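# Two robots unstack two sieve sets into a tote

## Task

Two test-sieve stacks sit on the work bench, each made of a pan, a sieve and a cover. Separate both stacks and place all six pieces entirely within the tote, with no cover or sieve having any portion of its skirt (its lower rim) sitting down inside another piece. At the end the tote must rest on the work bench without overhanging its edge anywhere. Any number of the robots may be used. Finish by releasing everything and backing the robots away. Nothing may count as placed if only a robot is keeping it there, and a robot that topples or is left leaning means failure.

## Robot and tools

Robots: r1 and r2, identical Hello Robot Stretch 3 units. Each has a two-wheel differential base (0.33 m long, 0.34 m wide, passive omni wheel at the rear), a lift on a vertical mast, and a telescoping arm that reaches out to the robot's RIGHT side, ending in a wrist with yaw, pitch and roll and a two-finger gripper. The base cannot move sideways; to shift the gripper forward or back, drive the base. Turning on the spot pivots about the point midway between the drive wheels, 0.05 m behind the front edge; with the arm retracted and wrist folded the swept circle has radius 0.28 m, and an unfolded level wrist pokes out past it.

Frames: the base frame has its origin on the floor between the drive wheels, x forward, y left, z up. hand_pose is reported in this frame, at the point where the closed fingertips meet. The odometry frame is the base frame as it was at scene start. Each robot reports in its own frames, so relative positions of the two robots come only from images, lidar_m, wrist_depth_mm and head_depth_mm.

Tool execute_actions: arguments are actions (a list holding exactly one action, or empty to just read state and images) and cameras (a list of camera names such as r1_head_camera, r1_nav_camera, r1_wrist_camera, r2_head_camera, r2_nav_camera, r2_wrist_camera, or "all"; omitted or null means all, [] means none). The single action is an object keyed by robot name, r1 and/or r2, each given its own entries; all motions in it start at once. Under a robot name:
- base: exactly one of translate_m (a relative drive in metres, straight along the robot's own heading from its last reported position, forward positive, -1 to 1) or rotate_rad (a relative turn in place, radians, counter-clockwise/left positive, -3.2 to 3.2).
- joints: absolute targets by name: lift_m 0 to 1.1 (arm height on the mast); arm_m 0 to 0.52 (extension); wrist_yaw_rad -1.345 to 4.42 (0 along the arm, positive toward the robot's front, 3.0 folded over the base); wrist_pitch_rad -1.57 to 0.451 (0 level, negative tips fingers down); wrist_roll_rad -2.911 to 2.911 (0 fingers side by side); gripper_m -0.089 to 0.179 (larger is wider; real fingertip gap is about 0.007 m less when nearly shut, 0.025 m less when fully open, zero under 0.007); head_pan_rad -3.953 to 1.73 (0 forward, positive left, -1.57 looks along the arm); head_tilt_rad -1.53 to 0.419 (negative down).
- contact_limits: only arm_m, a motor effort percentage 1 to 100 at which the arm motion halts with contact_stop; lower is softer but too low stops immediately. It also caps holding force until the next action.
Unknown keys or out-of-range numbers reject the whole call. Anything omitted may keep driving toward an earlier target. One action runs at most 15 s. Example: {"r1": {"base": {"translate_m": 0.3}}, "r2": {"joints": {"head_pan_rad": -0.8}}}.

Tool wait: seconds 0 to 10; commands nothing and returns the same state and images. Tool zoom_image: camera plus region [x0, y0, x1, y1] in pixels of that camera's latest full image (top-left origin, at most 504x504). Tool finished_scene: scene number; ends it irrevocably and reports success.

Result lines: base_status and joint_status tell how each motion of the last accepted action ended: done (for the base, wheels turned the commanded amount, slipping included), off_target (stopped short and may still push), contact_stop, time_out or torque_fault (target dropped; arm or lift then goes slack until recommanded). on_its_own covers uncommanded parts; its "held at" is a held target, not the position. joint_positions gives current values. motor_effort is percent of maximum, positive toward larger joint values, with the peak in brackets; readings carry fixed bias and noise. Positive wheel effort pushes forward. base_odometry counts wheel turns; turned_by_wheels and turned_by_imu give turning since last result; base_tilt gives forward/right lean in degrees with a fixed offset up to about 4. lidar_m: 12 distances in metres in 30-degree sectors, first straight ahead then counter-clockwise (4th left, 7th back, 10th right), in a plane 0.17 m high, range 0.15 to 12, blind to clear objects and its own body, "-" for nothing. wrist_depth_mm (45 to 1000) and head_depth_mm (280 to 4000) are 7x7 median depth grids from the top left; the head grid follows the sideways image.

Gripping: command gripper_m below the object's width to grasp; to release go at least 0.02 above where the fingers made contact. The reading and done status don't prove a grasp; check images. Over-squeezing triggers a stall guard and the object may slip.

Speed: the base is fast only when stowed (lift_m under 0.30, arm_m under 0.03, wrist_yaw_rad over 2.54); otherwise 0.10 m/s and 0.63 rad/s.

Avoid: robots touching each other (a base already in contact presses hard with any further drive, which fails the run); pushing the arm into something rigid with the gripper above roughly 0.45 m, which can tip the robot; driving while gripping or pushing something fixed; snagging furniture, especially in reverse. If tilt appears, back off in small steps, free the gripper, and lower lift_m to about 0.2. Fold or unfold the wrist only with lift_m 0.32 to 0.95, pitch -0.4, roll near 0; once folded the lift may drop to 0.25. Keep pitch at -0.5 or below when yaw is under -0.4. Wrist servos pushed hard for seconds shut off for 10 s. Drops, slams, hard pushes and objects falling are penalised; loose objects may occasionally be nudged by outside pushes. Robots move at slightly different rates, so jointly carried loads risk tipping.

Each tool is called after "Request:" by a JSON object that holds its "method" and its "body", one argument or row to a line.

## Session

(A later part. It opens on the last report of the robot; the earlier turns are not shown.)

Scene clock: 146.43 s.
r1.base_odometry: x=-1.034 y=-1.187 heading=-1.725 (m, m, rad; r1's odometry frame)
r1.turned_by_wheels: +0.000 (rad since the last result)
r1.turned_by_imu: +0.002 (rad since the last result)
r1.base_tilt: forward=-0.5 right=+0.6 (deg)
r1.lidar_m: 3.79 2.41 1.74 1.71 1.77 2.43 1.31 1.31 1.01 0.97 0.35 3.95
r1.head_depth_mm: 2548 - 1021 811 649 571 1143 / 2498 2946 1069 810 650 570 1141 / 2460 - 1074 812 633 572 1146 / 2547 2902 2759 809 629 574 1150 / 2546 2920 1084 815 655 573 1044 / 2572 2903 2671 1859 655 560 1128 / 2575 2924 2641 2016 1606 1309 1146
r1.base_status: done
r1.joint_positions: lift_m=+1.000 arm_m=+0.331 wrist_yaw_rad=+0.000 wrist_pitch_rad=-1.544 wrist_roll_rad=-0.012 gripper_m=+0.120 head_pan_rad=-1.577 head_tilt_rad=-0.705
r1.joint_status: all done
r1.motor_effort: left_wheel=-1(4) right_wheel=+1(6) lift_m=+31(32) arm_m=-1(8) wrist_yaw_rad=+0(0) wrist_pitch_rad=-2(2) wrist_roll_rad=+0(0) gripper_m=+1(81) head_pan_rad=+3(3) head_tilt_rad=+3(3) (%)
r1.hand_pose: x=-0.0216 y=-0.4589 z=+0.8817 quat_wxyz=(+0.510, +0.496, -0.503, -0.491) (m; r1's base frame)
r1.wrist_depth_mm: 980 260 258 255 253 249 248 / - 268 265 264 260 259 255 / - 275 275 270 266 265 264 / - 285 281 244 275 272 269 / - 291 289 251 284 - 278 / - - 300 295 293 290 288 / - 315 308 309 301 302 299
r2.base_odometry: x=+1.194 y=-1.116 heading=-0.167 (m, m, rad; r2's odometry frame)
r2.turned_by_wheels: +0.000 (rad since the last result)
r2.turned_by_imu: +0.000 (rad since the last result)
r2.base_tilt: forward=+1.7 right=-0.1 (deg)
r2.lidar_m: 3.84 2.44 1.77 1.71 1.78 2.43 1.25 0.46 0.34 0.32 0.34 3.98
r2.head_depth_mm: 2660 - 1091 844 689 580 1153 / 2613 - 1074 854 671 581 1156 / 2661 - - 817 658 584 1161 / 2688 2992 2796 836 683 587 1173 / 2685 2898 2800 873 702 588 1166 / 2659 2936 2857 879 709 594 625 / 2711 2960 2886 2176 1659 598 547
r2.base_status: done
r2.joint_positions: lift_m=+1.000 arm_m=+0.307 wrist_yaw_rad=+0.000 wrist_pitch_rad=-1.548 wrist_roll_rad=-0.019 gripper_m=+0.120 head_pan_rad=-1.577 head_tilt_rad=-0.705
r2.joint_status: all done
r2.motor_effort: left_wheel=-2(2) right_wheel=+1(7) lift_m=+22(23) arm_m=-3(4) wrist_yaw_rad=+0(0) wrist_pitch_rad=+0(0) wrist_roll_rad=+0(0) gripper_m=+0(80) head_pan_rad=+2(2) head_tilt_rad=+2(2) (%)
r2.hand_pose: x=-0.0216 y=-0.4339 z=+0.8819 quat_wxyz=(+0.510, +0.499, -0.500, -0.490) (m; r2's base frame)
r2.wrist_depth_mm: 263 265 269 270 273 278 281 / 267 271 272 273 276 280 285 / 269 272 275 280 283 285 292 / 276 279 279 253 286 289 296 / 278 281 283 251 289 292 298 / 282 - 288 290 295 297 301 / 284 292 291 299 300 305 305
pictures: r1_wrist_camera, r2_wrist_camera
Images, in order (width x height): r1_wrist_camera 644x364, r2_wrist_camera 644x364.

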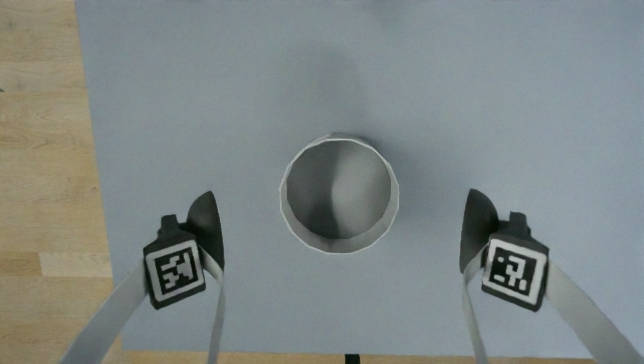

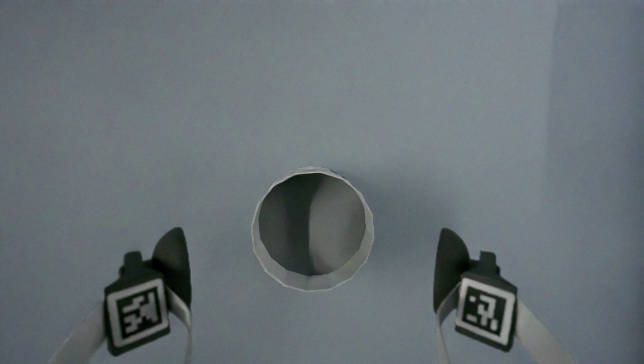

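Request:
{"method": "execute_actions", "body": {
  "actions": [
    {"r1":{"joints":{"lift_m":0.923}},"r2":{"joints":{"lift_m":0.922}}}
  ],
  "cameras": []
}}

Request:
{"method": "execute_actions", "body": {
  "actions": [
    {"r1":{"joints":{"gripper_m":0.05}},"r2":{"joints":{"gripper_m":0.05}}}
  ],
  "cameras": ["r1_wrist_camera","r2_wrist_camera"]
}}

Request:
{"method": "execute_actions", "body": {
  "actions": [
    {"r1":{"joints":{"lift_m":1.03}},"r2":{"joints":{"lift_m":1.03}}}
  ],
  "cameras": ["r1_head_camera","r2_head_camera"]
}}

Scene clock: 159.67 s.
r1.base_odometry: x=-1.034 y=-1.187 heading=-1.725 (m, m, rad; r1's odometry frame)
r1.turned_by_wheels: +0.000 (rad since the last result)
r1.turned_by_imu: +0.001 (rad since the last result)
r1.base_tilt: forward=-0.5 right=+0.6 (deg)
r1.lidar_m: 3.78 2.41 1.73 1.70 1.77 2.43 1.31 1.32 1.01 0.97 0.35 3.91
r1.head_depth_mm: 2606 2919 - - 650 570 1133 / 2568 2807 973 808 651 570 1151 / 2589 2817 - 787 632 572 1151 / 2578 2889 1079 758 625 574 1150 / 2555 2867 1086 815 654 575 1038 / 2587 2907 2666 1876 659 560 1127 / 2568 2908 2679 2004 1612 1312 1147
r1.base_status: not commanded
r1.joint_positions: lift_m=+0.923 arm_m=+0.331 wrist_yaw_rad=+0.000 wrist_pitch_rad=-1.544 wrist_roll_rad=-0.012 gripper_m=+0.120 head_pan_rad=-1.577 head_tilt_rad=-0.705
r1.joint_status: all done
r1.motor_effort: left_wheel=-2(1) right_wheel=+1(1) lift_m=+22(29) arm_m=-2(2) wrist_yaw_rad=+0(1) wrist_pitch_rad=-2(2) wrist_roll_rad=+0(0) gripper_m=+0(0) head_pan_rad=+3(3) head_tilt_rad=+2(3) (%)
r1.hand_pose: x=-0.0216 y=-0.4589 z=+0.8051 quat_wxyz=(+0.510, +0.496, -0.503, -0.491) (m; r1's base frame)
r1.wrist_depth_mm: 189 188 186 185 183 181 180 / 194 195 191 189 189 187 186 / 201 199 197 194 194 191 189 / 208 206 204 167 197 198 195 / 215 212 190 173 171 - 202 / 222 219 218 176 176 212 209 / - 227 222 222 220 218 215
r2.base_odometry: x=+1.194 y=-1.116 heading=-0.167 (m, m, rad; r2's odometry frame)
r2.turned_by_wheels: +0.000 (rad since the last result)
r2.turned_by_imu: +0.001 (rad since the last result)
r2.base_tilt: forward=+1.6 right=-0.2 (deg)
r2.lidar_m: 3.83 2.43 1.78 1.71 1.77 2.43 1.25 0.46 0.34 0.32 0.34 4.00
r2.head_depth_mm: 2709 2913 - 823 686 579 1151 / 2721 3001 - 849 710 581 1161 / 2692 2981 - - 641 583 1162 / 2667 3010 2776 867 702 587 1175 / 2663 2983 2807 874 703 591 1174 / 2649 2970 2877 882 711 594 626 / 2697 3047 2882 2170 1663 599 547
r2.base_status: not commanded
r2.joint_positions: lift_m=+0.922 arm_m=+0.307 wrist_yaw_rad=+0.000 wrist_pitch_rad=-1.548 wrist_roll_rad=-0.019 gripper_m=+0.120 head_pan_rad=-1.577 head_tilt_rad=-0.705
r2.joint_status: all done
r2.motor_effort: left_wheel=-1(2) right_wheel=+1(1) lift_m=+17(22) arm_m=-4(3) wrist_yaw_rad=+0(0) wrist_pitch_rad=-1(0) wrist_roll_rad=+0(0) gripper_m=+0(1) head_pan_rad=+1(2) head_tilt_rad=+2(3) (%)
r2.hand_pose: x=-0.0216 y=-0.4339 z=+0.8041 quat_wxyz=(+0.510, +0.499, -0.500, -0.490) (m; r2's base frame)
r2.wrist_depth_mm: 190 192 192 195 198 200 202 / 191 195 197 198 202 204 207 / 194 197 199 201 204 207 209 / 198 200 202 184 206 210 213 / 201 202 202 172 210 213 215 / 202 - 174 175 176 215 217 / 206 209 212 169 216 220 222
pictures: none
No camera images: the call's "cameras" was empty. Leave "cameras" out to get every camera's image.

Scene clock: 160.87 s.
r1.base_odometry: x=-1.034 y=-1.187 heading=-1.725 (m, m, rad; r1's odometry frame)
r1.turned_by_wheels: +0.000 (rad since the last result)
r1.turned_by_imu: +0.000 (rad since the last result)
r1.base_tilt: forward=-0.5 right=+0.7 (deg)
r1.lidar_m: 3.79 2.41 1.73 1.70 1.77 2.43 1.31 1.32 1.01 0.98 0.35 3.94
r1.head_depth_mm: 2575 2914 - - 651 572 1144 / 2596 2796 980 808 651 571 1147 / 2584 2779 - 786 630 571 1145 / 2583 2873 1079 761 619 574 1142 / 2543 2872 1086 815 656 575 1043 / 2576 2926 2649 1879 656 562 1133 / 2589 2900 2638 1999 1598 1309 1153
r1.base_status: not commanded
r1.joint_positions: lift_m=+0.923 arm_m=+0.331 wrist_yaw_rad=+0.000 wrist_pitch_rad=-1.544 wrist_roll_rad=-0.012 gripper_m=+0.051 head_pan_rad=-1.577 head_tilt_rad=-0.705
r1.joint_status: all done
r1.motor_effort: left_wheel=-2(2) right_wheel=+1(2) lift_m=+22(23) arm_m=-2(1) wrist_yaw_rad=+0(0) wrist_pitch_rad=-2(2) wrist_roll_rad=+0(0) gripper_m=-19(100) head_pan_rad=+3(3) head_tilt_rad=+1(3) (%)
r1.hand_pose: x=-0.0216 y=-0.4589 z=+0.8051 quat_wxyz=(+0.510, +0.496, -0.503, -0.491) (m; r1's base frame)
r1.wrist_depth_mm: 188 188 186 185 182 182 179 / 194 191 191 189 188 187 185 / 201 198 198 195 193 192 190 / 209 205 202 165 197 197 195 / 217 214 169 169 168 202 202 / 224 217 217 172 172 211 208 / 233 228 224 220 220 220 214
r2.base_odometry: x=+1.194 y=-1.116 heading=-0.167 (m, m, rad; r2's odometry frame)
r2.turned_by_wheels: +0.000 (rad since the last result)
r2.turned_by_imu: +0.000 (rad since the last result)
r2.base_tilt: forward=+1.8 right=-0.2 (deg)
r2.lidar_m: 3.84 2.43 1.78 1.71 1.78 2.44 1.25 0.46 0.34 0.32 0.34 3.99
r2.head_depth_mm: 2716 2976 - 822 687 580 1155 / 2677 2956 - 838 690 583 1156 / 2713 2907 - - 641 584 1162 / 2698 2977 2767 866 702 591 1167 / 2688 2993 2828 874 706 591 1168 / 2654 2992 2847 881 710 593 625 / 2683 2948 2849 2160 1647 598 546
r2.base_status: not commanded
r2.joint_positions: lift_m=+0.922 arm_m=+0.307 wrist_yaw_rad=+0.000 wrist_pitch_rad=-1.548 wrist_roll_rad=-0.019 gripper_m=+0.051 head_pan_rad=-1.577 head_tilt_rad=-0.705
r2.joint_status: all done
r2.motor_effort: left_wheel=-2(2) right_wheel=+2(2) lift_m=+17(18) arm_m=-4(4) wrist_yaw_rad=+0(0) wrist_pitch_rad=+0(0) wrist_roll_rad=+0(0) gripper_m=-18(99) head_pan_rad=+2(2) head_tilt_rad=+2(2) (%)
r2.hand_pose: x=-0.0216 y=-0.4339 z=+0.8041 quat_wxyz=(+0.510, +0.499, -0.500, -0.490) (m; r2's base frame)
r2.wrist_depth_mm: 190 191 193 195 198 200 202 / 191 194 197 198 201 203 205 / 196 197 198 201 203 207 209 / 197 199 203 183 207 208 212 / 200 201 169 168 209 211 214 / 203 204 170 172 170 215 218 / 207 210 212 171 215 219 221
pictures: r1_wrist_camera, r2_wrist_camera
Images, in order (width x height): r1_wrist_camera 644x364, r2_wrist_camera 644x364.

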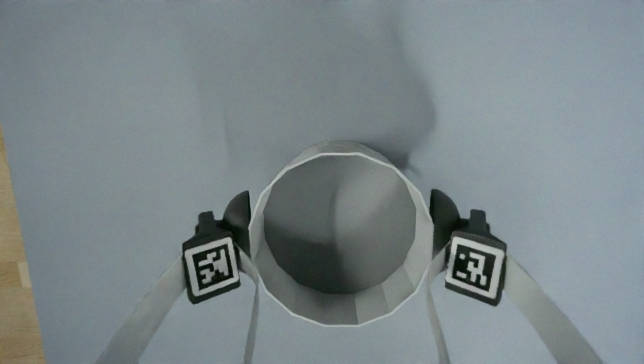

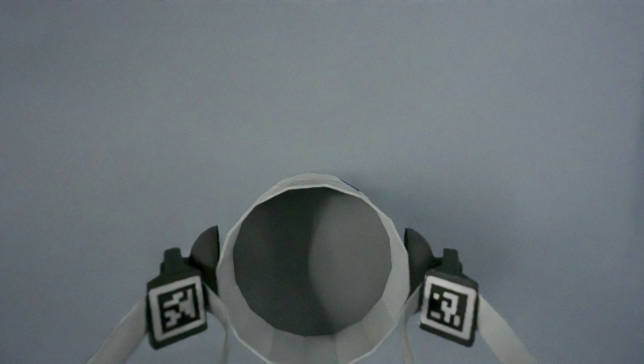

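Scene clock: 162.67 s.
r1.base_odometry: x=-1.034 y=-1.187 heading=-1.725 (m, m, rad; r1's odometry frame)
r1.turned_by_wheels: +0.000 (rad since the last result)
r1.turned_by_imu: +0.000 (rad since the last result)
r1.base_tilt: forward=-0.4 right=+0.6 (deg)
r1.lidar_m: 3.79 2.41 1.73 1.70 1.77 2.43 1.31 1.32 1.01 0.97 0.35 3.93
r1.head_depth_mm: - 2950 1068 808 650 570 1141 / - 2969 1066 813 652 572 1143 / - - 1075 770 653 572 1146 / 2523 2875 1030 590 653 574 1149 / 2579 2899 1081 816 656 574 1043 / 2563 2871 2668 1879 657 561 1127 / 2580 2870 2683 2014 1618 1304 1152
r1.base_status: not commanded
r1.joint_positions: lift_m=+1.030 arm_m=+0.331 wrist_yaw_rad=+0.000 wrist_pitch_rad=-1.544 wrist_roll_rad=-0.012 gripper_m=+0.051 head_pan_rad=-1.577 head_tilt_rad=-0.705
r1.joint_status: all done
r1.motor_effort: left_wheel=-2(2) right_wheel=+1(1) lift_m=+31(34) arm_m=-2(1) wrist_yaw_rad=+0(0) wrist_pitch_rad=-2(2) wrist_roll_rad=+0(0) gripper_m=-20(20) head_pan_rad=+3(3) head_tilt_rad=+2(3) (%)
r1.hand_pose: x=-0.0216 y=-0.4588 z=+0.9117 quat_wxyz=(+0.510, +0.496, -0.503, -0.491) (m; r1's base frame)
r1.wrist_depth_mm: - 291 285 282 281 275 276 / - 295 292 289 286 285 280 / - 305 303 301 296 293 292 / - 319 310 164 301 301 300 / - 327 168 169 167 311 309 / - - 333 172 172 323 316 / - - - - - - 328
r2.base_odometry: x=+1.194 y=-1.116 heading=-0.167 (m, m, rad; r2's odometry frame)
r2.turned_by_wheels: +0.000 (rad since the last result)
r2.turned_by_imu: +0.000 (rad since the last result)
r2.base_tilt: forward=+1.8 right=-0.3 (deg)
r2.lidar_m: 3.83 2.42 1.77 1.71 1.77 2.43 1.24 0.46 0.34 0.32 0.34 4.00
r2.head_depth_mm: - 3000 1102 848 686 579 1156 / - - 1921 857 690 580 1156 / - - - 831 641 585 1174 / 2643 3011 2815 864 664 587 1171 / 2687 3007 2788 872 703 592 1181 / 2716 2942 2810 880 710 593 625 / 2692 3009 2885 2162 1655 597 545
r2.base_status: not commanded
r2.joint_positions: lift_m=+1.030 arm_m=+0.307 wrist_yaw_rad=+0.000 wrist_pitch_rad=-1.548 wrist_roll_rad=-0.019 gripper_m=+0.051 head_pan_rad=-1.577 head_tilt_rad=-0.705
r2.joint_status: all done
r2.motor_effort: left_wheel=-2(1) right_wheel=+2(1) lift_m=+23(25) arm_m=-3(3) wrist_yaw_rad=+0(0) wrist_pitch_rad=+0(0) wrist_roll_rad=+0(0) gripper_m=-18(18) head_pan_rad=+2(2) head_tilt_rad=+2(1) (%)
r2.hand_pose: x=-0.0216 y=-0.4340 z=+0.9118 quat_wxyz=(+0.511, +0.499, -0.500, -0.490) (m; r2's base frame)
r2.wrist_depth_mm: 296 293 298 303 304 308 314 / 296 298 299 305 309 313 315 / 299 303 305 312 312 319 321 / 304 307 312 311 317 321 326 / 310 312 168 169 320 328 332 / 315 312 168 171 170 331 337 / 316 326 323 170 332 336 342
pictures: r1_head_camera (sideways: a quarter turn clockwise sets it upright), r2_head_camera (sideways: a quarter turn clockwise sets it upright)
Images, in order (width x height): r1_head_camera 896x504, r2_head_camera 896x504.

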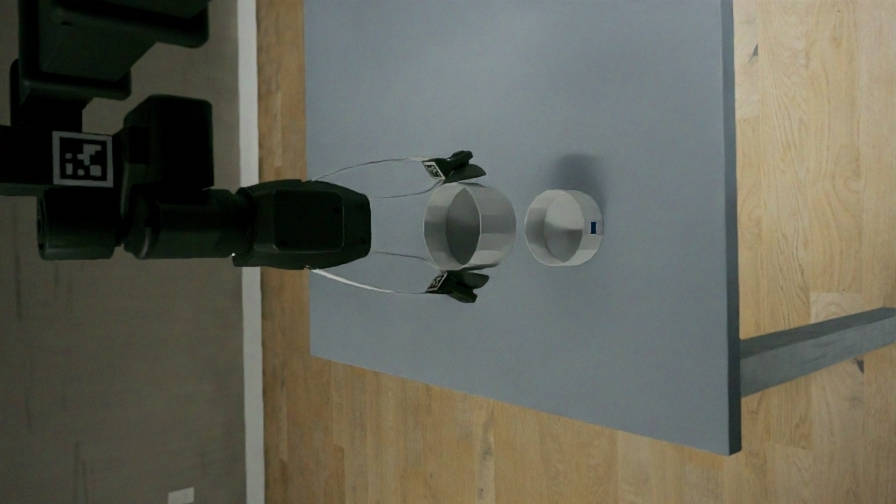

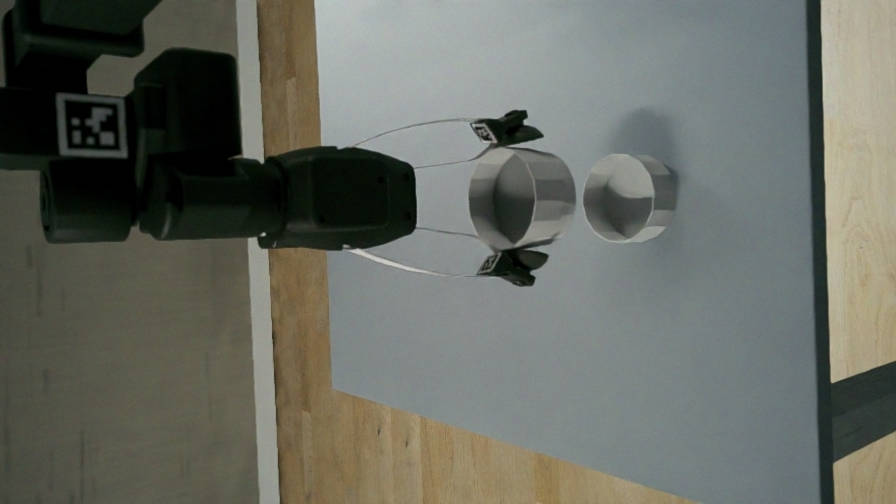

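Request:
{"method": "execute_actions", "body": {
  "actions": [
    {"r1":{"base":{"translate_m":-0.605}},"r2":{"base":{"translate_m":-0.532},"joints":{"arm_m":0.472}}}
  ],
  "cameras": ["r1_wrist_camera","r2_wrist_camera"]
}}

Scene clock: 181.23 s.
r1.base_odometry: x=-0.941 y=-0.589 heading=-1.725 (m, m, rad; r1's odometry frame)
r1.turned_by_wheels: +0.000 (rad since the last result)
r1.turned_by_imu: +0.002 (rad since the last result)
r1.base_tilt: forward=-0.4 right=+0.4 (deg)
r1.lidar_m: 4.39 2.39 1.77 1.71 1.77 2.43 4.34 0.75 1.01 0.98 1.01 0.79
r1.head_depth_mm: - 2966 1072 806 650 568 1140 / - 2985 1071 810 650 572 1142 / - - 1026 694 640 573 1142 / 2539 2796 902 589 638 561 1153 / 575 690 945 811 636 561 1152 / 608 2928 1088 758 650 562 1152 / 2548 2853 1088 819 657 562 1147
r1.base_status: done
r1.joint_positions: lift_m=+1.030 arm_m=+0.331 wrist_yaw_rad=+0.000 wrist_pitch_rad=-1.544 wrist_roll_rad=-0.012 gripper_m=+0.051 head_pan_rad=-1.577 head_tilt_rad=-0.705
r1.joint_status: not commanded
r1.motor_effort: left_wheel=-2(7) right_wheel=+1(1) lift_m=+31(32) arm_m=-1(1) wrist_yaw_rad=+0(0) wrist_pitch_rad=-2(2) wrist_roll_rad=+0(0) gripper_m=-19(18) head_pan_rad=+4(3) head_tilt_rad=+2(2) (%)
r1.hand_pose: x=-0.0216 y=-0.4588 z=+0.9117 quat_wxyz=(+0.510, +0.496, -0.503, -0.491) (m; r1's base frame)
r1.wrist_depth_mm: 211 267 279 281 274 274 276 / 256 263 271 286 285 285 284 / 306 266 301 298 284 289 293 / 318 225 222 165 214 302 303 / 328 324 168 169 167 310 310 / 340 336 333 172 171 320 321 / - - - - - - 328
r2.base_odometry: x=+0.669 y=-1.028 heading=-0.167 (m, m, rad; r2's odometry frame)
r2.turned_by_wheels: +0.000 (rad since the last result)
r2.turned_by_imu: +0.005 (rad since the last result)
r2.base_tilt: forward=+1.7 right=-0.2 (deg)
r2.lidar_m: 4.36 2.43 1.77 1.71 1.77 2.44 4.34 0.46 0.34 0.32 0.34 0.46
r2.head_depth_mm: - 3026 1102 847 686 578 1146 / 2660 3030 1115 781 647 581 1156 / - 2951 933 798 644 583 1160 / 2608 2958 930 810 655 588 1172 / 712 2970 934 838 654 591 1172 / 2667 2971 2816 880 689 594 1176 / 2704 2980 2902 889 714 598 545
r2.base_status: done
r2.joint_positions: lift_m=+1.030 arm_m=+0.472 wrist_yaw_rad=+0.000 wrist_pitch_rad=-1.548 wrist_roll_rad=-0.019 gripper_m=+0.051 head_pan_rad=-1.577 head_tilt_rad=-0.705
r2.joint_status: all done
r2.motor_effort: left_wheel=-2(6) right_wheel=+2(4) lift_m=+23(23) arm_m=+2(3) wrist_yaw_rad=+0(0) wrist_pitch_rad=+0(0) wrist_roll_rad=+0(0) gripper_m=-18(18) head_pan_rad=+2(2) head_tilt_rad=+2(2) (%)
r2.hand_pose: x=-0.0216 y=-0.5985 z=+0.9118 quat_wxyz=(+0.511, +0.499, -0.501, -0.490) (m; r2's base frame)
r2.wrist_depth_mm: 211 291 296 298 274 308 310 / 212 295 300 301 282 313 315 / 214 297 304 307 285 319 319 / 217 302 307 306 288 326 326 / 222 309 168 170 228 326 331 / 229 278 169 170 170 332 339 / 228 295 296 169 263 336 342
pictures: r1_wrist_camera, r2_wrist_camera
Images, in order (width x height): r1_wrist_camera 644x364, r2_wrist_camera 644x364.

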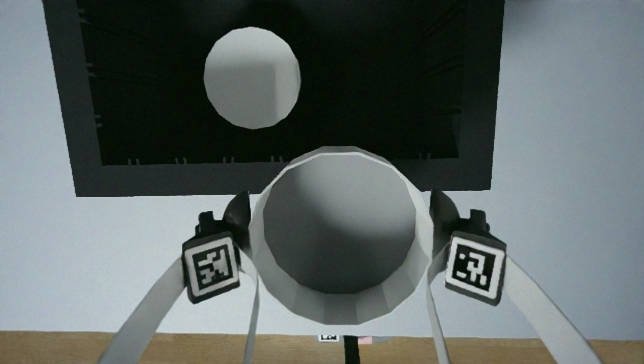

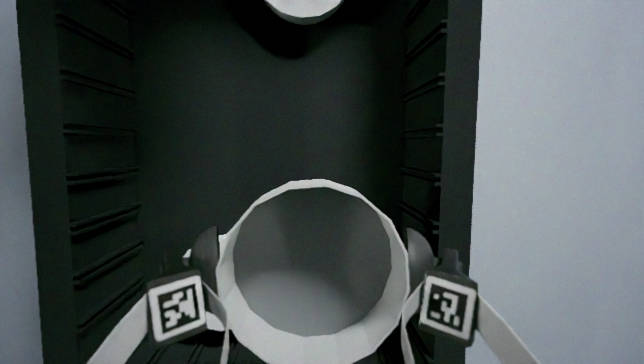

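Request:
{"method": "execute_actions", "body": {
  "actions": [
    {"r2":{"joints":{"arm_m":0.48,"lift_m":0.906}}}
  ],
  "cameras": ["r2_wrist_camera"]
}}

Request:
{"method": "execute_actions", "body": {
  "actions": [
    {"r2":{"joints":{"gripper_m":0.1,"lift_m":0.903}}}
  ],
  "cameras": ["r2_wrist_camera"]
}}

Request:
{"method": "execute_actions", "body": {
  "actions": [
    {"r2":{"joints":{"lift_m":1.0}}}
  ],
  "cameras": []
}}

Request:
{"method": "execute_actions", "body": {
  "actions": [
    {"r2":{"joints":{"arm_m":0.307,"gripper_m":0.12}},"r1":{"base":{"translate_m":-0.003},"joints":{"arm_m":0.478}}}
  ],
  "cameras": ["r1_wrist_camera"]
}}

Scene clock: 193.00 s.
r1.base_odometry: x=-0.941 y=-0.589 heading=-1.725 (m, m, rad; r1's odometry frame)
r1.turned_by_wheels: +0.000 (rad since the last result)
r1.turned_by_imu: +0.001 (rad since the last result)
r1.base_tilt: forward=-0.6 right=+0.6 (deg)
r1.lidar_m: 4.38 2.39 1.77 1.71 1.77 2.44 4.33 0.74 1.01 0.97 1.01 0.79
r1.head_depth_mm: - 2943 1071 808 647 570 1136 / - 3013 1074 808 652 571 1141 / - - 1025 697 640 572 1150 / 2539 2881 902 589 637 560 1144 / 1152 647 924 812 639 560 1151 / 2449 2875 1089 760 649 562 1152 / 2537 2905 1088 821 657 562 1151
r1.base_status: not commanded
r1.joint_positions: lift_m=+1.030 arm_m=+0.331 wrist_yaw_rad=+0.000 wrist_pitch_rad=-1.544 wrist_roll_rad=-0.012 gripper_m=+0.051 head_pan_rad=-1.577 head_tilt_rad=-0.705
r1.joint_status: not commanded
r1.motor_effort: left_wheel=-2(2) right_wheel=+1(1) lift_m=+31(31) arm_m=-1(2) wrist_yaw_rad=+0(0) wrist_pitch_rad=-2(2) wrist_roll_rad=+0(0) gripper_m=-19(19) head_pan_rad=+4(3) head_tilt_rad=+1(3) (%)
r1.hand_pose: x=-0.0216 y=-0.4588 z=+0.9117 quat_wxyz=(+0.510, +0.496, -0.503, -0.491) (m; r1's base frame)
r1.wrist_depth_mm: 210 266 278 281 277 273 276 / 256 266 273 287 283 282 283 / 305 264 298 297 284 294 291 / 316 225 222 165 214 303 300 / 325 324 169 168 166 310 309 / 336 333 333 172 172 323 322 / - - - - - - 330
r2.base_odometry: x=+0.669 y=-1.028 heading=-0.167 (m, m, rad; r2's odometry frame)
r2.turned_by_wheels: +0.000 (rad since the last result)
r2.turned_by_imu: +0.001 (rad since the last result)
r2.base_tilt: forward=+1.5 right=-0.1 (deg)
r2.lidar_m: 4.34 2.43 1.78 1.71 1.77 2.43 4.31 0.46 0.34 0.32 0.34 0.46
r2.head_depth_mm: 2666 2949 - 808 686 579 1152 / 2658 2896 1061 782 645 583 1155 / 2671 - 942 853 644 585 1165 / 2642 2957 931 864 657 587 1164 / 711 2969 935 839 656 589 1173 / 2729 3024 2866 881 689 595 1175 / 2699 2995 2856 887 714 596 548
r2.base_status: not commanded
r2.joint_positions: lift_m=+0.906 arm_m=+0.480 wrist_yaw_rad=+0.000 wrist_pitch_rad=-1.548 wrist_roll_rad=-0.019 gripper_m=+0.051 head_pan_rad=-1.577 head_tilt_rad=-0.705
r2.joint_status: all done
r2.motor_effort: left_wheel=-1(1) right_wheel=+1(2) lift_m=+18(20) arm_m=+4(5) wrist_yaw_rad=+0(1) wrist_pitch_rad=-1(0) wrist_roll_rad=+0(0) gripper_m=-18(18) head_pan_rad=+2(2) head_tilt_rad=+2(1) (%)
r2.hand_pose: x=-0.0216 y=-0.6065 z=+0.7881 quat_wxyz=(+0.511, +0.499, -0.501, -0.490) (m; r2's base frame)
r2.wrist_depth_mm: 171 172 174 177 178 153 104 / 174 176 178 180 183 152 104 / 177 177 180 182 185 152 104 / 177 180 182 182 186 153 104 / 182 184 168 169 188 152 104 / 184 186 169 171 169 143 105 / 187 167 168 170 196 138 107
pictures: r2_wrist_camera
Images, in order (width x height): r2_wrist_camera 644x364.

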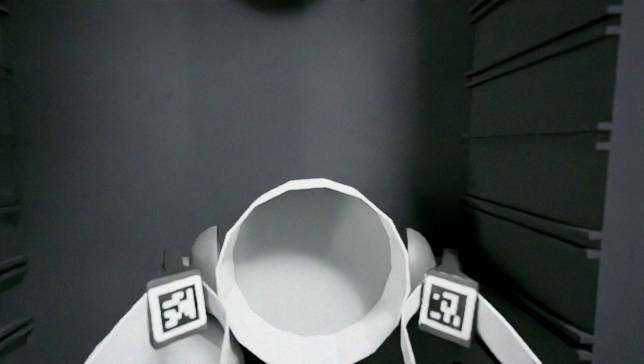

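Scene clock: 194.00 s.
r1.base_odometry: x=-0.941 y=-0.589 heading=-1.725 (m, m, rad; r1's odometry frame)
r1.turned_by_wheels: +0.000 (rad since the last result)
r1.turned_by_imu: +0.000 (rad since the last result)
r1.base_tilt: forward=-0.5 right=+0.8 (deg)
r1.lidar_m: 4.37 2.39 1.77 1.71 1.77 2.43 4.33 0.75 1.01 0.97 1.01 0.79
r1.head_depth_mm: - 3004 1068 805 651 571 1136 / - 3032 1071 811 652 571 1135 / - - 1023 693 640 573 1149 / 2507 2928 903 589 636 559 1150 / 1160 649 903 810 638 560 1145 / 2469 2828 1088 761 649 561 1151 / 2581 2863 1086 821 658 562 1151
r1.base_status: not commanded
r1.joint_positions: lift_m=+1.030 arm_m=+0.331 wrist_yaw_rad=+0.000 wrist_pitch_rad=-1.544 wrist_roll_rad=-0.012 gripper_m=+0.051 head_pan_rad=-1.577 head_tilt_rad=-0.705
r1.joint_status: not commanded
r1.motor_effort: left_wheel=-1(1) right_wheel=+1(1) lift_m=+31(31) arm_m=-2(2) wrist_yaw_rad=+0(1) wrist_pitch_rad=-2(2) wrist_roll_rad=+0(0) gripper_m=-19(20) head_pan_rad=+3(3) head_tilt_rad=+3(4) (%)
r1.hand_pose: x=-0.0216 y=-0.4588 z=+0.9117 quat_wxyz=(+0.510, +0.496, -0.503, -0.491) (m; r1's base frame)
r1.wrist_depth_mm: 209 264 278 279 277 273 275 / 256 265 270 287 283 285 285 / 306 264 300 294 285 290 291 / 317 225 223 164 214 303 300 / 326 325 169 169 166 312 309 / 334 334 333 172 172 324 318 / - - - - - - 329
r2.base_odometry: x=+0.669 y=-1.028 heading=-0.167 (m, m, rad; r2's odometry frame)
r2.turned_by_wheels: +0.000 (rad since the last result)
r2.turned_by_imu: +0.000 (rad since the last result)
r2.base_tilt: forward=+1.6 right=-0.3 (deg)
r2.lidar_m: 4.36 2.43 1.78 1.71 1.78 2.44 4.34 0.46 0.34 0.32 0.34 0.46
r2.head_depth_mm: 2701 2948 - 807 687 580 1155 / 2723 2891 1066 778 646 581 1158 / 2669 2880 936 852 645 585 1166 / 2674 2897 929 865 653 588 1165 / 709 2948 936 838 655 590 1170 / 2690 2980 2879 883 687 592 1180 / 2684 2978 2900 887 714 598 545
r2.base_status: not commanded
r2.joint_positions: lift_m=+0.903 arm_m=+0.480 wrist_yaw_rad=+0.000 wrist_pitch_rad=-1.548 wrist_roll_rad=-0.019 gripper_m=+0.100 head_pan_rad=-1.577 head_tilt_rad=-0.705
r2.joint_status: all done
r2.motor_effort: left_wheel=-1(1) right_wheel=+2(1) lift_m=+17(18) arm_m=+2(2) wrist_yaw_rad=+1(0) wrist_pitch_rad=+0(1) wrist_roll_rad=+0(1) gripper_m=+0(85) head_pan_rad=+2(2) head_tilt_rad=+1(1) (%)
r2.hand_pose: x=-0.0216 y=-0.6063 z=+0.7852 quat_wxyz=(+0.510, +0.499, -0.500, -0.490) (m; r2's base frame)
r2.wrist_depth_mm: 169 170 173 175 176 153 105 / 171 173 174 177 178 152 104 / 174 175 177 179 181 152 105 / 176 177 179 180 184 152 104 / 179 180 166 167 185 153 104 / 182 182 167 168 169 143 104 / 184 165 165 167 192 145 104
pictures: r2_wrist_camera
Images, in order (width x height): r2_wrist_camera 644x364.

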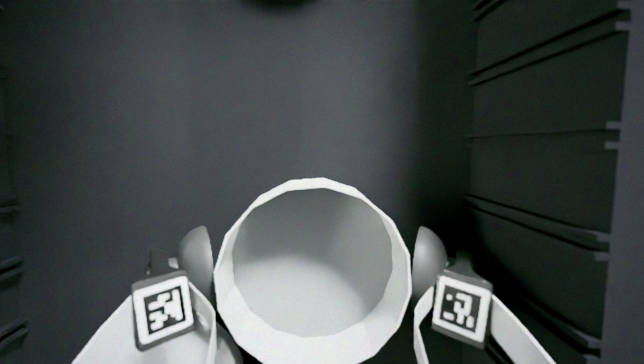

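Scene clock: 195.70 s.
r1.base_odometry: x=-0.941 y=-0.589 heading=-1.725 (m, m, rad; r1's odometry frame)
r1.turned_by_wheels: +0.000 (rad since the last result)
r1.turned_by_imu: +0.000 (rad since the last result)
r1.base_tilt: forward=-0.6 right=+0.5 (deg)
r1.lidar_m: 4.39 2.38 1.77 1.71 1.77 2.43 4.35 0.74 1.01 0.97 1.01 0.79
r1.head_depth_mm: - 3025 1069 806 650 571 1142 / - 3036 1072 813 651 571 1140 / - - 1032 693 641 572 1140 / 2545 2780 939 589 637 560 1148 / 583 638 948 814 636 561 1150 / 581 2888 1087 760 650 562 1144 / 2619 2903 1086 821 657 562 1148
r1.base_status: not commanded
r1.joint_positions: lift_m=+1.030 arm_m=+0.331 wrist_yaw_rad=+0.000 wrist_pitch_rad=-1.544 wrist_roll_rad=-0.012 gripper_m=+0.051 head_pan_rad=-1.577 head_tilt_rad=-0.705
r1.joint_status: not commanded
r1.motor_effort: left_wheel=-2(2) right_wheel=+1(1) lift_m=+31(31) arm_m=-2(2) wrist_yaw_rad=+0(0) wrist_pitch_rad=-2(2) wrist_roll_rad=+0(1) gripper_m=-19(19) head_pan_rad=+3(3) head_tilt_rad=+3(2) (%)
r1.hand_pose: x=-0.0216 y=-0.4588 z=+0.9117 quat_wxyz=(+0.510, +0.496, -0.503, -0.491) (m; r1's base frame)
r1.wrist_depth_mm: 209 267 279 280 276 275 276 / 253 266 270 284 281 281 285 / 305 263 298 293 284 289 290 / 313 224 222 164 214 303 300 / 327 323 169 170 167 314 312 / 338 334 337 172 171 323 320 / - - - - - - 331
r2.base_odometry: x=+0.669 y=-1.028 heading=-0.167 (m, m, rad; r2's odometry frame)
r2.turned_by_wheels: +0.000 (rad since the last result)
r2.turned_by_imu: +0.000 (rad since the last result)
r2.base_tilt: forward=+1.6 right=-0.2 (deg)
r2.lidar_m: 4.37 2.43 1.78 1.71 1.78 2.44 4.31 0.46 0.34 0.32 0.34 0.46
r2.head_depth_mm: 2636 3087 1101 846 687 578 1158 / 2582 3077 1115 782 645 582 1156 / - - 956 855 644 583 1166 / 2596 2952 932 849 658 586 1169 / 708 2933 937 838 656 590 1175 / 2632 2960 2842 878 689 593 1182 / 2697 2995 2895 891 713 596 548
r2.base_status: not commanded
r2.joint_positions: lift_m=+1.000 arm_m=+0.480 wrist_yaw_rad=+0.000 wrist_pitch_rad=-1.548 wrist_roll_rad=-0.019 gripper_m=+0.100 head_pan_rad=-1.577 head_tilt_rad=-0.705
r2.joint_status: all done
r2.motor_effort: left_wheel=-2(1) right_wheel=+2(2) lift_m=+23(23) arm_m=+3(3) wrist_yaw_rad=+1(0) wrist_pitch_rad=+0(0) wrist_roll_rad=+0(0) gripper_m=+0(0) head_pan_rad=+2(2) head_tilt_rad=+1(1) (%)
r2.hand_pose: x=-0.0216 y=-0.6063 z=+0.8819 quat_wxyz=(+0.510, +0.499, -0.500, -0.490) (m; r2's base frame)
r2.wrist_depth_mm: 208 262 266 268 268 191 279 / 209 267 268 273 270 280 284 / 211 271 276 277 276 286 287 / 211 274 276 264 281 288 290 / 210 275 280 267 285 292 299 / 210 266 266 292 292 300 304 / 209 287 266 295 288 304 308
pictures: none
No camera images: the call's "cameras" was empty. Leave "cameras" out to get every camera's image.

Scene clock: 198.23 s.
r1.base_odometry: x=-0.940 y=-0.586 heading=-1.725 (m, m, rad; r1's odometry frame)
r1.turned_by_wheels: +0.000 (rad since the last result)
r1.turned_by_imu: +0.001 (rad since the last result)
r1.base_tilt: forward=-0.5 right=+0.7 (deg)
r1.lidar_m: 4.40 2.39 1.77 1.70 1.77 2.43 4.35 0.74 1.01 0.97 1.01 0.79
r1.head_depth_mm: - 2991 1067 810 650 568 1146 / - 2927 1070 812 651 572 1143 / - 2927 1051 756 641 572 1152 / 2556 2828 928 781 638 559 1145 / 721 2754 944 810 637 561 1142 / 2547 2895 1091 753 647 562 1153 / 2568 2900 1092 821 657 561 1152
r1.base_status: done
r1.joint_positions: lift_m=+1.030 arm_m=+0.478 wrist_yaw_rad=+0.000 wrist_pitch_rad=-1.544 wrist_roll_rad=-0.012 gripper_m=+0.051 head_pan_rad=-1.577 head_tilt_rad=-0.705
r1.joint_status: all done
r1.motor_effort: left_wheel=-2(7) right_wheel=+1(6) lift_m=+32(31) arm_m=+2(9) wrist_yaw_rad=+0(0) wrist_pitch_rad=-2(2) wrist_roll_rad=+0(0) gripper_m=-19(19) head_pan_rad=+3(3) head_tilt_rad=+2(2) (%)
r1.hand_pose: x=-0.0216 y=-0.6054 z=+0.9117 quat_wxyz=(+0.509, +0.496, -0.503, -0.491) (m; r1's base frame)
r1.wrist_depth_mm: 210 258 264 280 274 275 274 / 215 274 288 287 286 281 282 / 303 272 299 295 291 292 293 / 316 272 309 164 214 300 298 / 323 270 168 170 167 312 309 / 339 251 314 172 171 318 320 / 349 252 268 257 255 333 327
r2.base_odometry: x=+0.669 y=-1.028 heading=-0.167 (m, m, rad; r2's odometry frame)
r2.turned_by_wheels: +0.000 (rad since the last result)
r2.turned_by_imu: +0.001 (rad since the last result)
r2.base_tilt: forward=+1.6 right=-0.2 (deg)
r2.lidar_m: 4.36 2.43 1.77 1.71 1.78 2.44 4.34 0.46 0.34 0.32 0.34 0.46
r2.head_depth_mm: 2634 - 1080 844 689 578 1155 / 2617 - 1064 788 655 581 1160 / 2619 - - 776 644 586 1172 / 2699 2960 960 833 650 589 1171 / 587 659 950 837 654 591 1170 / 597 2962 2833 878 689 592 1178 / 2693 2926 2898 886 715 597 546
r2.base_status: not commanded
r2.joint_positions: lift_m=+1.000 arm_m=+0.307 wrist_yaw_rad=+0.000 wrist_pitch_rad=-1.548 wrist_roll_rad=-0.019 gripper_m=+0.120 head_pan_rad=-1.577 head_tilt_rad=-0.705
r2.joint_status: all done
r2.motor_effort: left_wheel=-2(2) right_wheel=+2(1) lift_m=+23(23) arm_m=-3(4) wrist_yaw_rad=+0(1) wrist_pitch_rad=+0(0) wrist_roll_rad=+0(0) gripper_m=+0(80) head_pan_rad=+2(1) head_tilt_rad=+1(2) (%)
r2.hand_pose: x=-0.0216 y=-0.4339 z=+0.8819 quat_wxyz=(+0.510, +0.499, -0.500, -0.490) (m; r2's base frame)
r2.wrist_depth_mm: 205 263 264 253 271 197 279 / 206 262 250 274 275 197 281 / 206 270 273 277 279 197 290 / 188 190 192 194 196 290 294 / 277 283 283 289 290 294 297 / 283 - 288 293 296 301 303 / 286 291 291 296 300 304 308
pictures: r1_wrist_camera
Images, in order (width x height): r1_wrist_camera 644x364.

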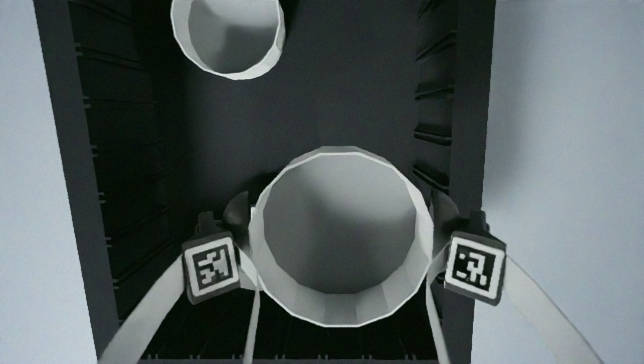

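Request:
{"method": "execute_actions", "body": {
  "actions": [
    {"r2":{"base":{"translate_m":0.25}},"r1":{"base":{"translate_m":0.008},"joints":{"arm_m":0.488,"lift_m":0.907}}}
  ],
  "cameras": ["r1_wrist_camera"]
}}

Request:
{"method": "execute_actions", "body": {
  "actions": [
    {"r2":{"base":{"translate_m":0.282}},"r1":{"joints":{"gripper_m":0.1,"lift_m":0.905}}}
  ],
  "cameras": ["r1_wrist_camera","r2_wrist_camera"]
}}

Scene clock: 209.03 s.
r1.base_odometry: x=-0.941 y=-0.594 heading=-1.725 (m, m, rad; r1's odometry frame)
r1.turned_by_wheels: +0.000 (rad since the last result)
r1.turned_by_imu: +0.002 (rad since the last result)
r1.base_tilt: forward=-0.4 right=+0.6 (deg)
r1.lidar_m: 4.39 2.39 1.77 1.71 1.76 2.43 4.34 0.75 1.01 0.97 1.01 0.78
r1.head_depth_mm: 2596 2899 2888 - 630 571 1141 / 721 790 1029 809 651 571 1142 / 1252 - 948 734 640 573 1148 / 2575 2880 948 782 635 558 1148 / 2567 2897 945 810 637 559 1158 / 2568 2922 1084 763 654 561 1150 / 2558 2840 1092 822 657 563 1148
r1.base_status: done
r1.joint_positions: lift_m=+0.907 arm_m=+0.488 wrist_yaw_rad=+0.000 wrist_pitch_rad=-1.544 wrist_roll_rad=-0.012 gripper_m=+0.051 head_pan_rad=-1.577 head_tilt_rad=-0.705
r1.joint_status: all done
r1.motor_effort: left_wheel=-1(3) right_wheel=+1(6) lift_m=+22(27) arm_m=+3(1) wrist_yaw_rad=+0(1) wrist_pitch_rad=-2(2) wrist_roll_rad=+0(1) gripper_m=-19(19) head_pan_rad=+3(3) head_tilt_rad=+2(2) (%)
r1.hand_pose: x=-0.0216 y=-0.6154 z=+0.7891 quat_wxyz=(+0.509, +0.496, -0.503, -0.491) (m; r1's base frame)
r1.wrist_depth_mm: 169 153 150 166 166 157 103 / 178 175 173 172 171 157 104 / 180 179 178 177 176 159 104 / 185 186 184 164 178 161 104 / 186 191 169 170 166 148 105 / 186 197 174 172 171 149 105 / 186 183 178 198 199 163 102
r2.base_odometry: x=+0.915 y=-1.069 heading=-0.167 (m, m, rad; r2's odometry frame)
r2.turned_by_wheels: +0.000 (rad since the last result)
r2.turned_by_imu: +0.001 (rad since the last result)
r2.base_tilt: forward=+1.5 right=-0.2 (deg)
r2.lidar_m: 4.11 2.42 1.78 1.71 1.78 2.43 4.58 0.46 0.34 0.32 0.34 0.46
r2.head_depth_mm: 2645 - 716 818 644 577 1156 / 2626 - 940 804 654 582 1157 / 1172 - - 817 696 585 1165 / 2630 3032 2788 838 682 587 1168 / 2680 2932 2842 873 705 591 1175 / 2692 2979 2820 877 709 593 1178 / 2683 2938 2917 888 714 596 546
r2.base_status: done
r2.joint_positions: lift_m=+1.000 arm_m=+0.307 wrist_yaw_rad=+0.000 wrist_pitch_rad=-1.548 wrist_roll_rad=-0.019 gripper_m=+0.120 head_pan_rad=-1.577 head_tilt_rad=-0.705
r2.joint_status: not commanded
r2.motor_effort: left_wheel=-1(3) right_wheel=+1(6) lift_m=+23(22) arm_m=-4(4) wrist_yaw_rad=-1(0) wrist_pitch_rad=+0(0) wrist_roll_rad=+0(0) gripper_m=+0(0) head_pan_rad=+2(2) head_tilt_rad=+1(2) (%)
r2.hand_pose: x=-0.0216 y=-0.4339 z=+0.8819 quat_wxyz=(+0.510, +0.499, -0.500, -0.490) (m; r2's base frame)
r2.wrist_depth_mm: 261 266 269 271 275 256 266 / 268 269 272 277 279 257 261 / 271 273 274 279 280 261 287 / 273 275 280 283 287 199 202 / 279 281 285 288 288 296 299 / 281 - 291 291 297 300 303 / 287 291 292 295 298 305 309
pictures: r1_wrist_camera
Images, in order (width x height): r1_wrist_camera 644x364.

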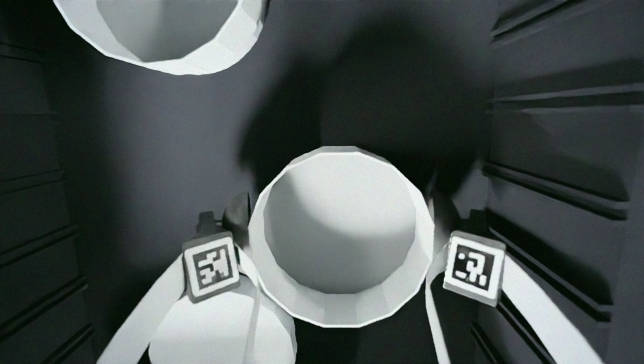

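Scene clock: 212.80 s.
r1.base_odometry: x=-0.941 y=-0.594 heading=-1.725 (m, m, rad; r1's odometry frame)
r1.turned_by_wheels: +0.000 (rad since the last result)
r1.turned_by_imu: +0.001 (rad since the last result)
r1.base_tilt: forward=-0.6 right=+0.6 (deg)
r1.lidar_m: 4.39 2.39 1.77 1.71 1.77 2.44 4.35 0.75 1.01 0.97 1.01 0.78
r1.head_depth_mm: 2497 2858 2894 - 624 570 1145 / 2575 2801 1030 810 651 571 1145 / 2573 2748 949 745 639 571 1149 / 2571 2833 951 778 637 560 1153 / 2578 2905 944 813 636 562 1148 / 2573 2916 1091 763 656 561 1150 / 2565 2900 1089 821 658 561 1151
r1.base_status: not commanded
r1.joint_positions: lift_m=+0.905 arm_m=+0.488 wrist_yaw_rad=+0.000 wrist_pitch_rad=-1.546 wrist_roll_rad=-0.012 gripper_m=+0.100 head_pan_rad=-1.577 head_tilt_rad=-0.705
r1.joint_status: all done
r1.motor_effort: left_wheel=-1(1) right_wheel=+1(1) lift_m=+21(23) arm_m=+2(2) wrist_yaw_rad=+0(0) wrist_pitch_rad=-1(2) wrist_roll_rad=+1(0) gripper_m=+0(88) head_pan_rad=+3(3) head_tilt_rad=+2(2) (%)
r1.hand_pose: x=-0.0216 y=-0.6149 z=+0.7872 quat_wxyz=(+0.509, +0.497, -0.503, -0.491) (m; r1's base frame)
r1.wrist_depth_mm: 168 150 149 165 163 157 103 / 174 173 171 169 168 158 104 / 178 177 177 175 173 159 104 / 184 184 181 162 176 156 104 / 187 189 166 167 166 139 105 / 185 196 172 170 167 - 102 / 184 180 176 197 197 163 100
r2.base_odometry: x=+1.194 y=-1.116 heading=-0.167 (m, m, rad; r2's odometry frame)
r2.turned_by_wheels: +0.000 (rad since the last result)
r2.turned_by_imu: +0.000 (rad since the last result)
r2.base_tilt: forward=+1.6 right=-0.3 (deg)
r2.lidar_m: 3.82 2.43 1.77 1.71 1.77 2.43 1.24 0.46 0.34 0.32 0.34 3.98
r2.head_depth_mm: 1174 - 1085 850 688 578 1153 / 2570 - 1068 853 675 581 1158 / 2646 - - 815 698 584 1157 / 2637 2979 2774 838 685 587 1173 / 2671 2992 2831 874 701 590 1168 / 2672 3066 2813 884 710 594 626 / 2687 3003 2902 2170 1645 596 546
r2.base_status: done
r2.joint_positions: lift_m=+1.000 arm_m=+0.307 wrist_yaw_rad=+0.000 wrist_pitch_rad=-1.548 wrist_roll_rad=-0.019 gripper_m=+0.120 head_pan_rad=-1.577 head_tilt_rad=-0.705
r2.joint_status: not commanded
r2.motor_effort: left_wheel=-2(3) right_wheel=+2(7) lift_m=+22(23) arm_m=-3(3) wrist_yaw_rad=-1(0) wrist_pitch_rad=+0(0) wrist_roll_rad=+0(0) gripper_m=+0(0) head_pan_rad=+2(1) head_tilt_rad=+1(2) (%)
r2.hand_pose: x=-0.0216 y=-0.4339 z=+0.8819 quat_wxyz=(+0.510, +0.499, -0.500, -0.490) (m; r2's base frame)
r2.wrist_depth_mm: 264 266 269 271 275 277 283 / 266 269 271 274 278 281 285 / 271 275 275 279 282 286 287 / 275 276 281 281 289 289 297 / 279 283 283 286 291 294 297 / 280 - 289 293 297 301 303 / 285 290 292 297 304 305 304
pictures: r1_wrist_camera, r2_wrist_camera
Images, in order (width x height): r1_wrist_camera 644x364, r2_wrist_camera 644x364.

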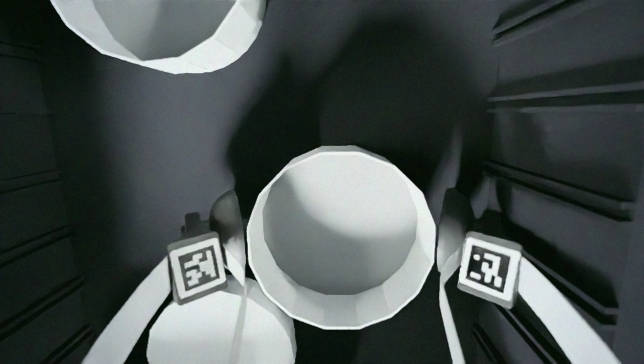

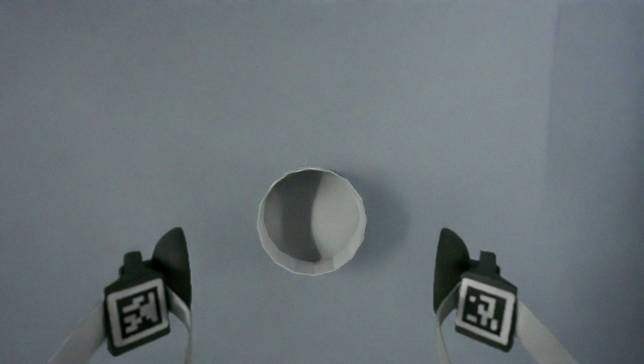

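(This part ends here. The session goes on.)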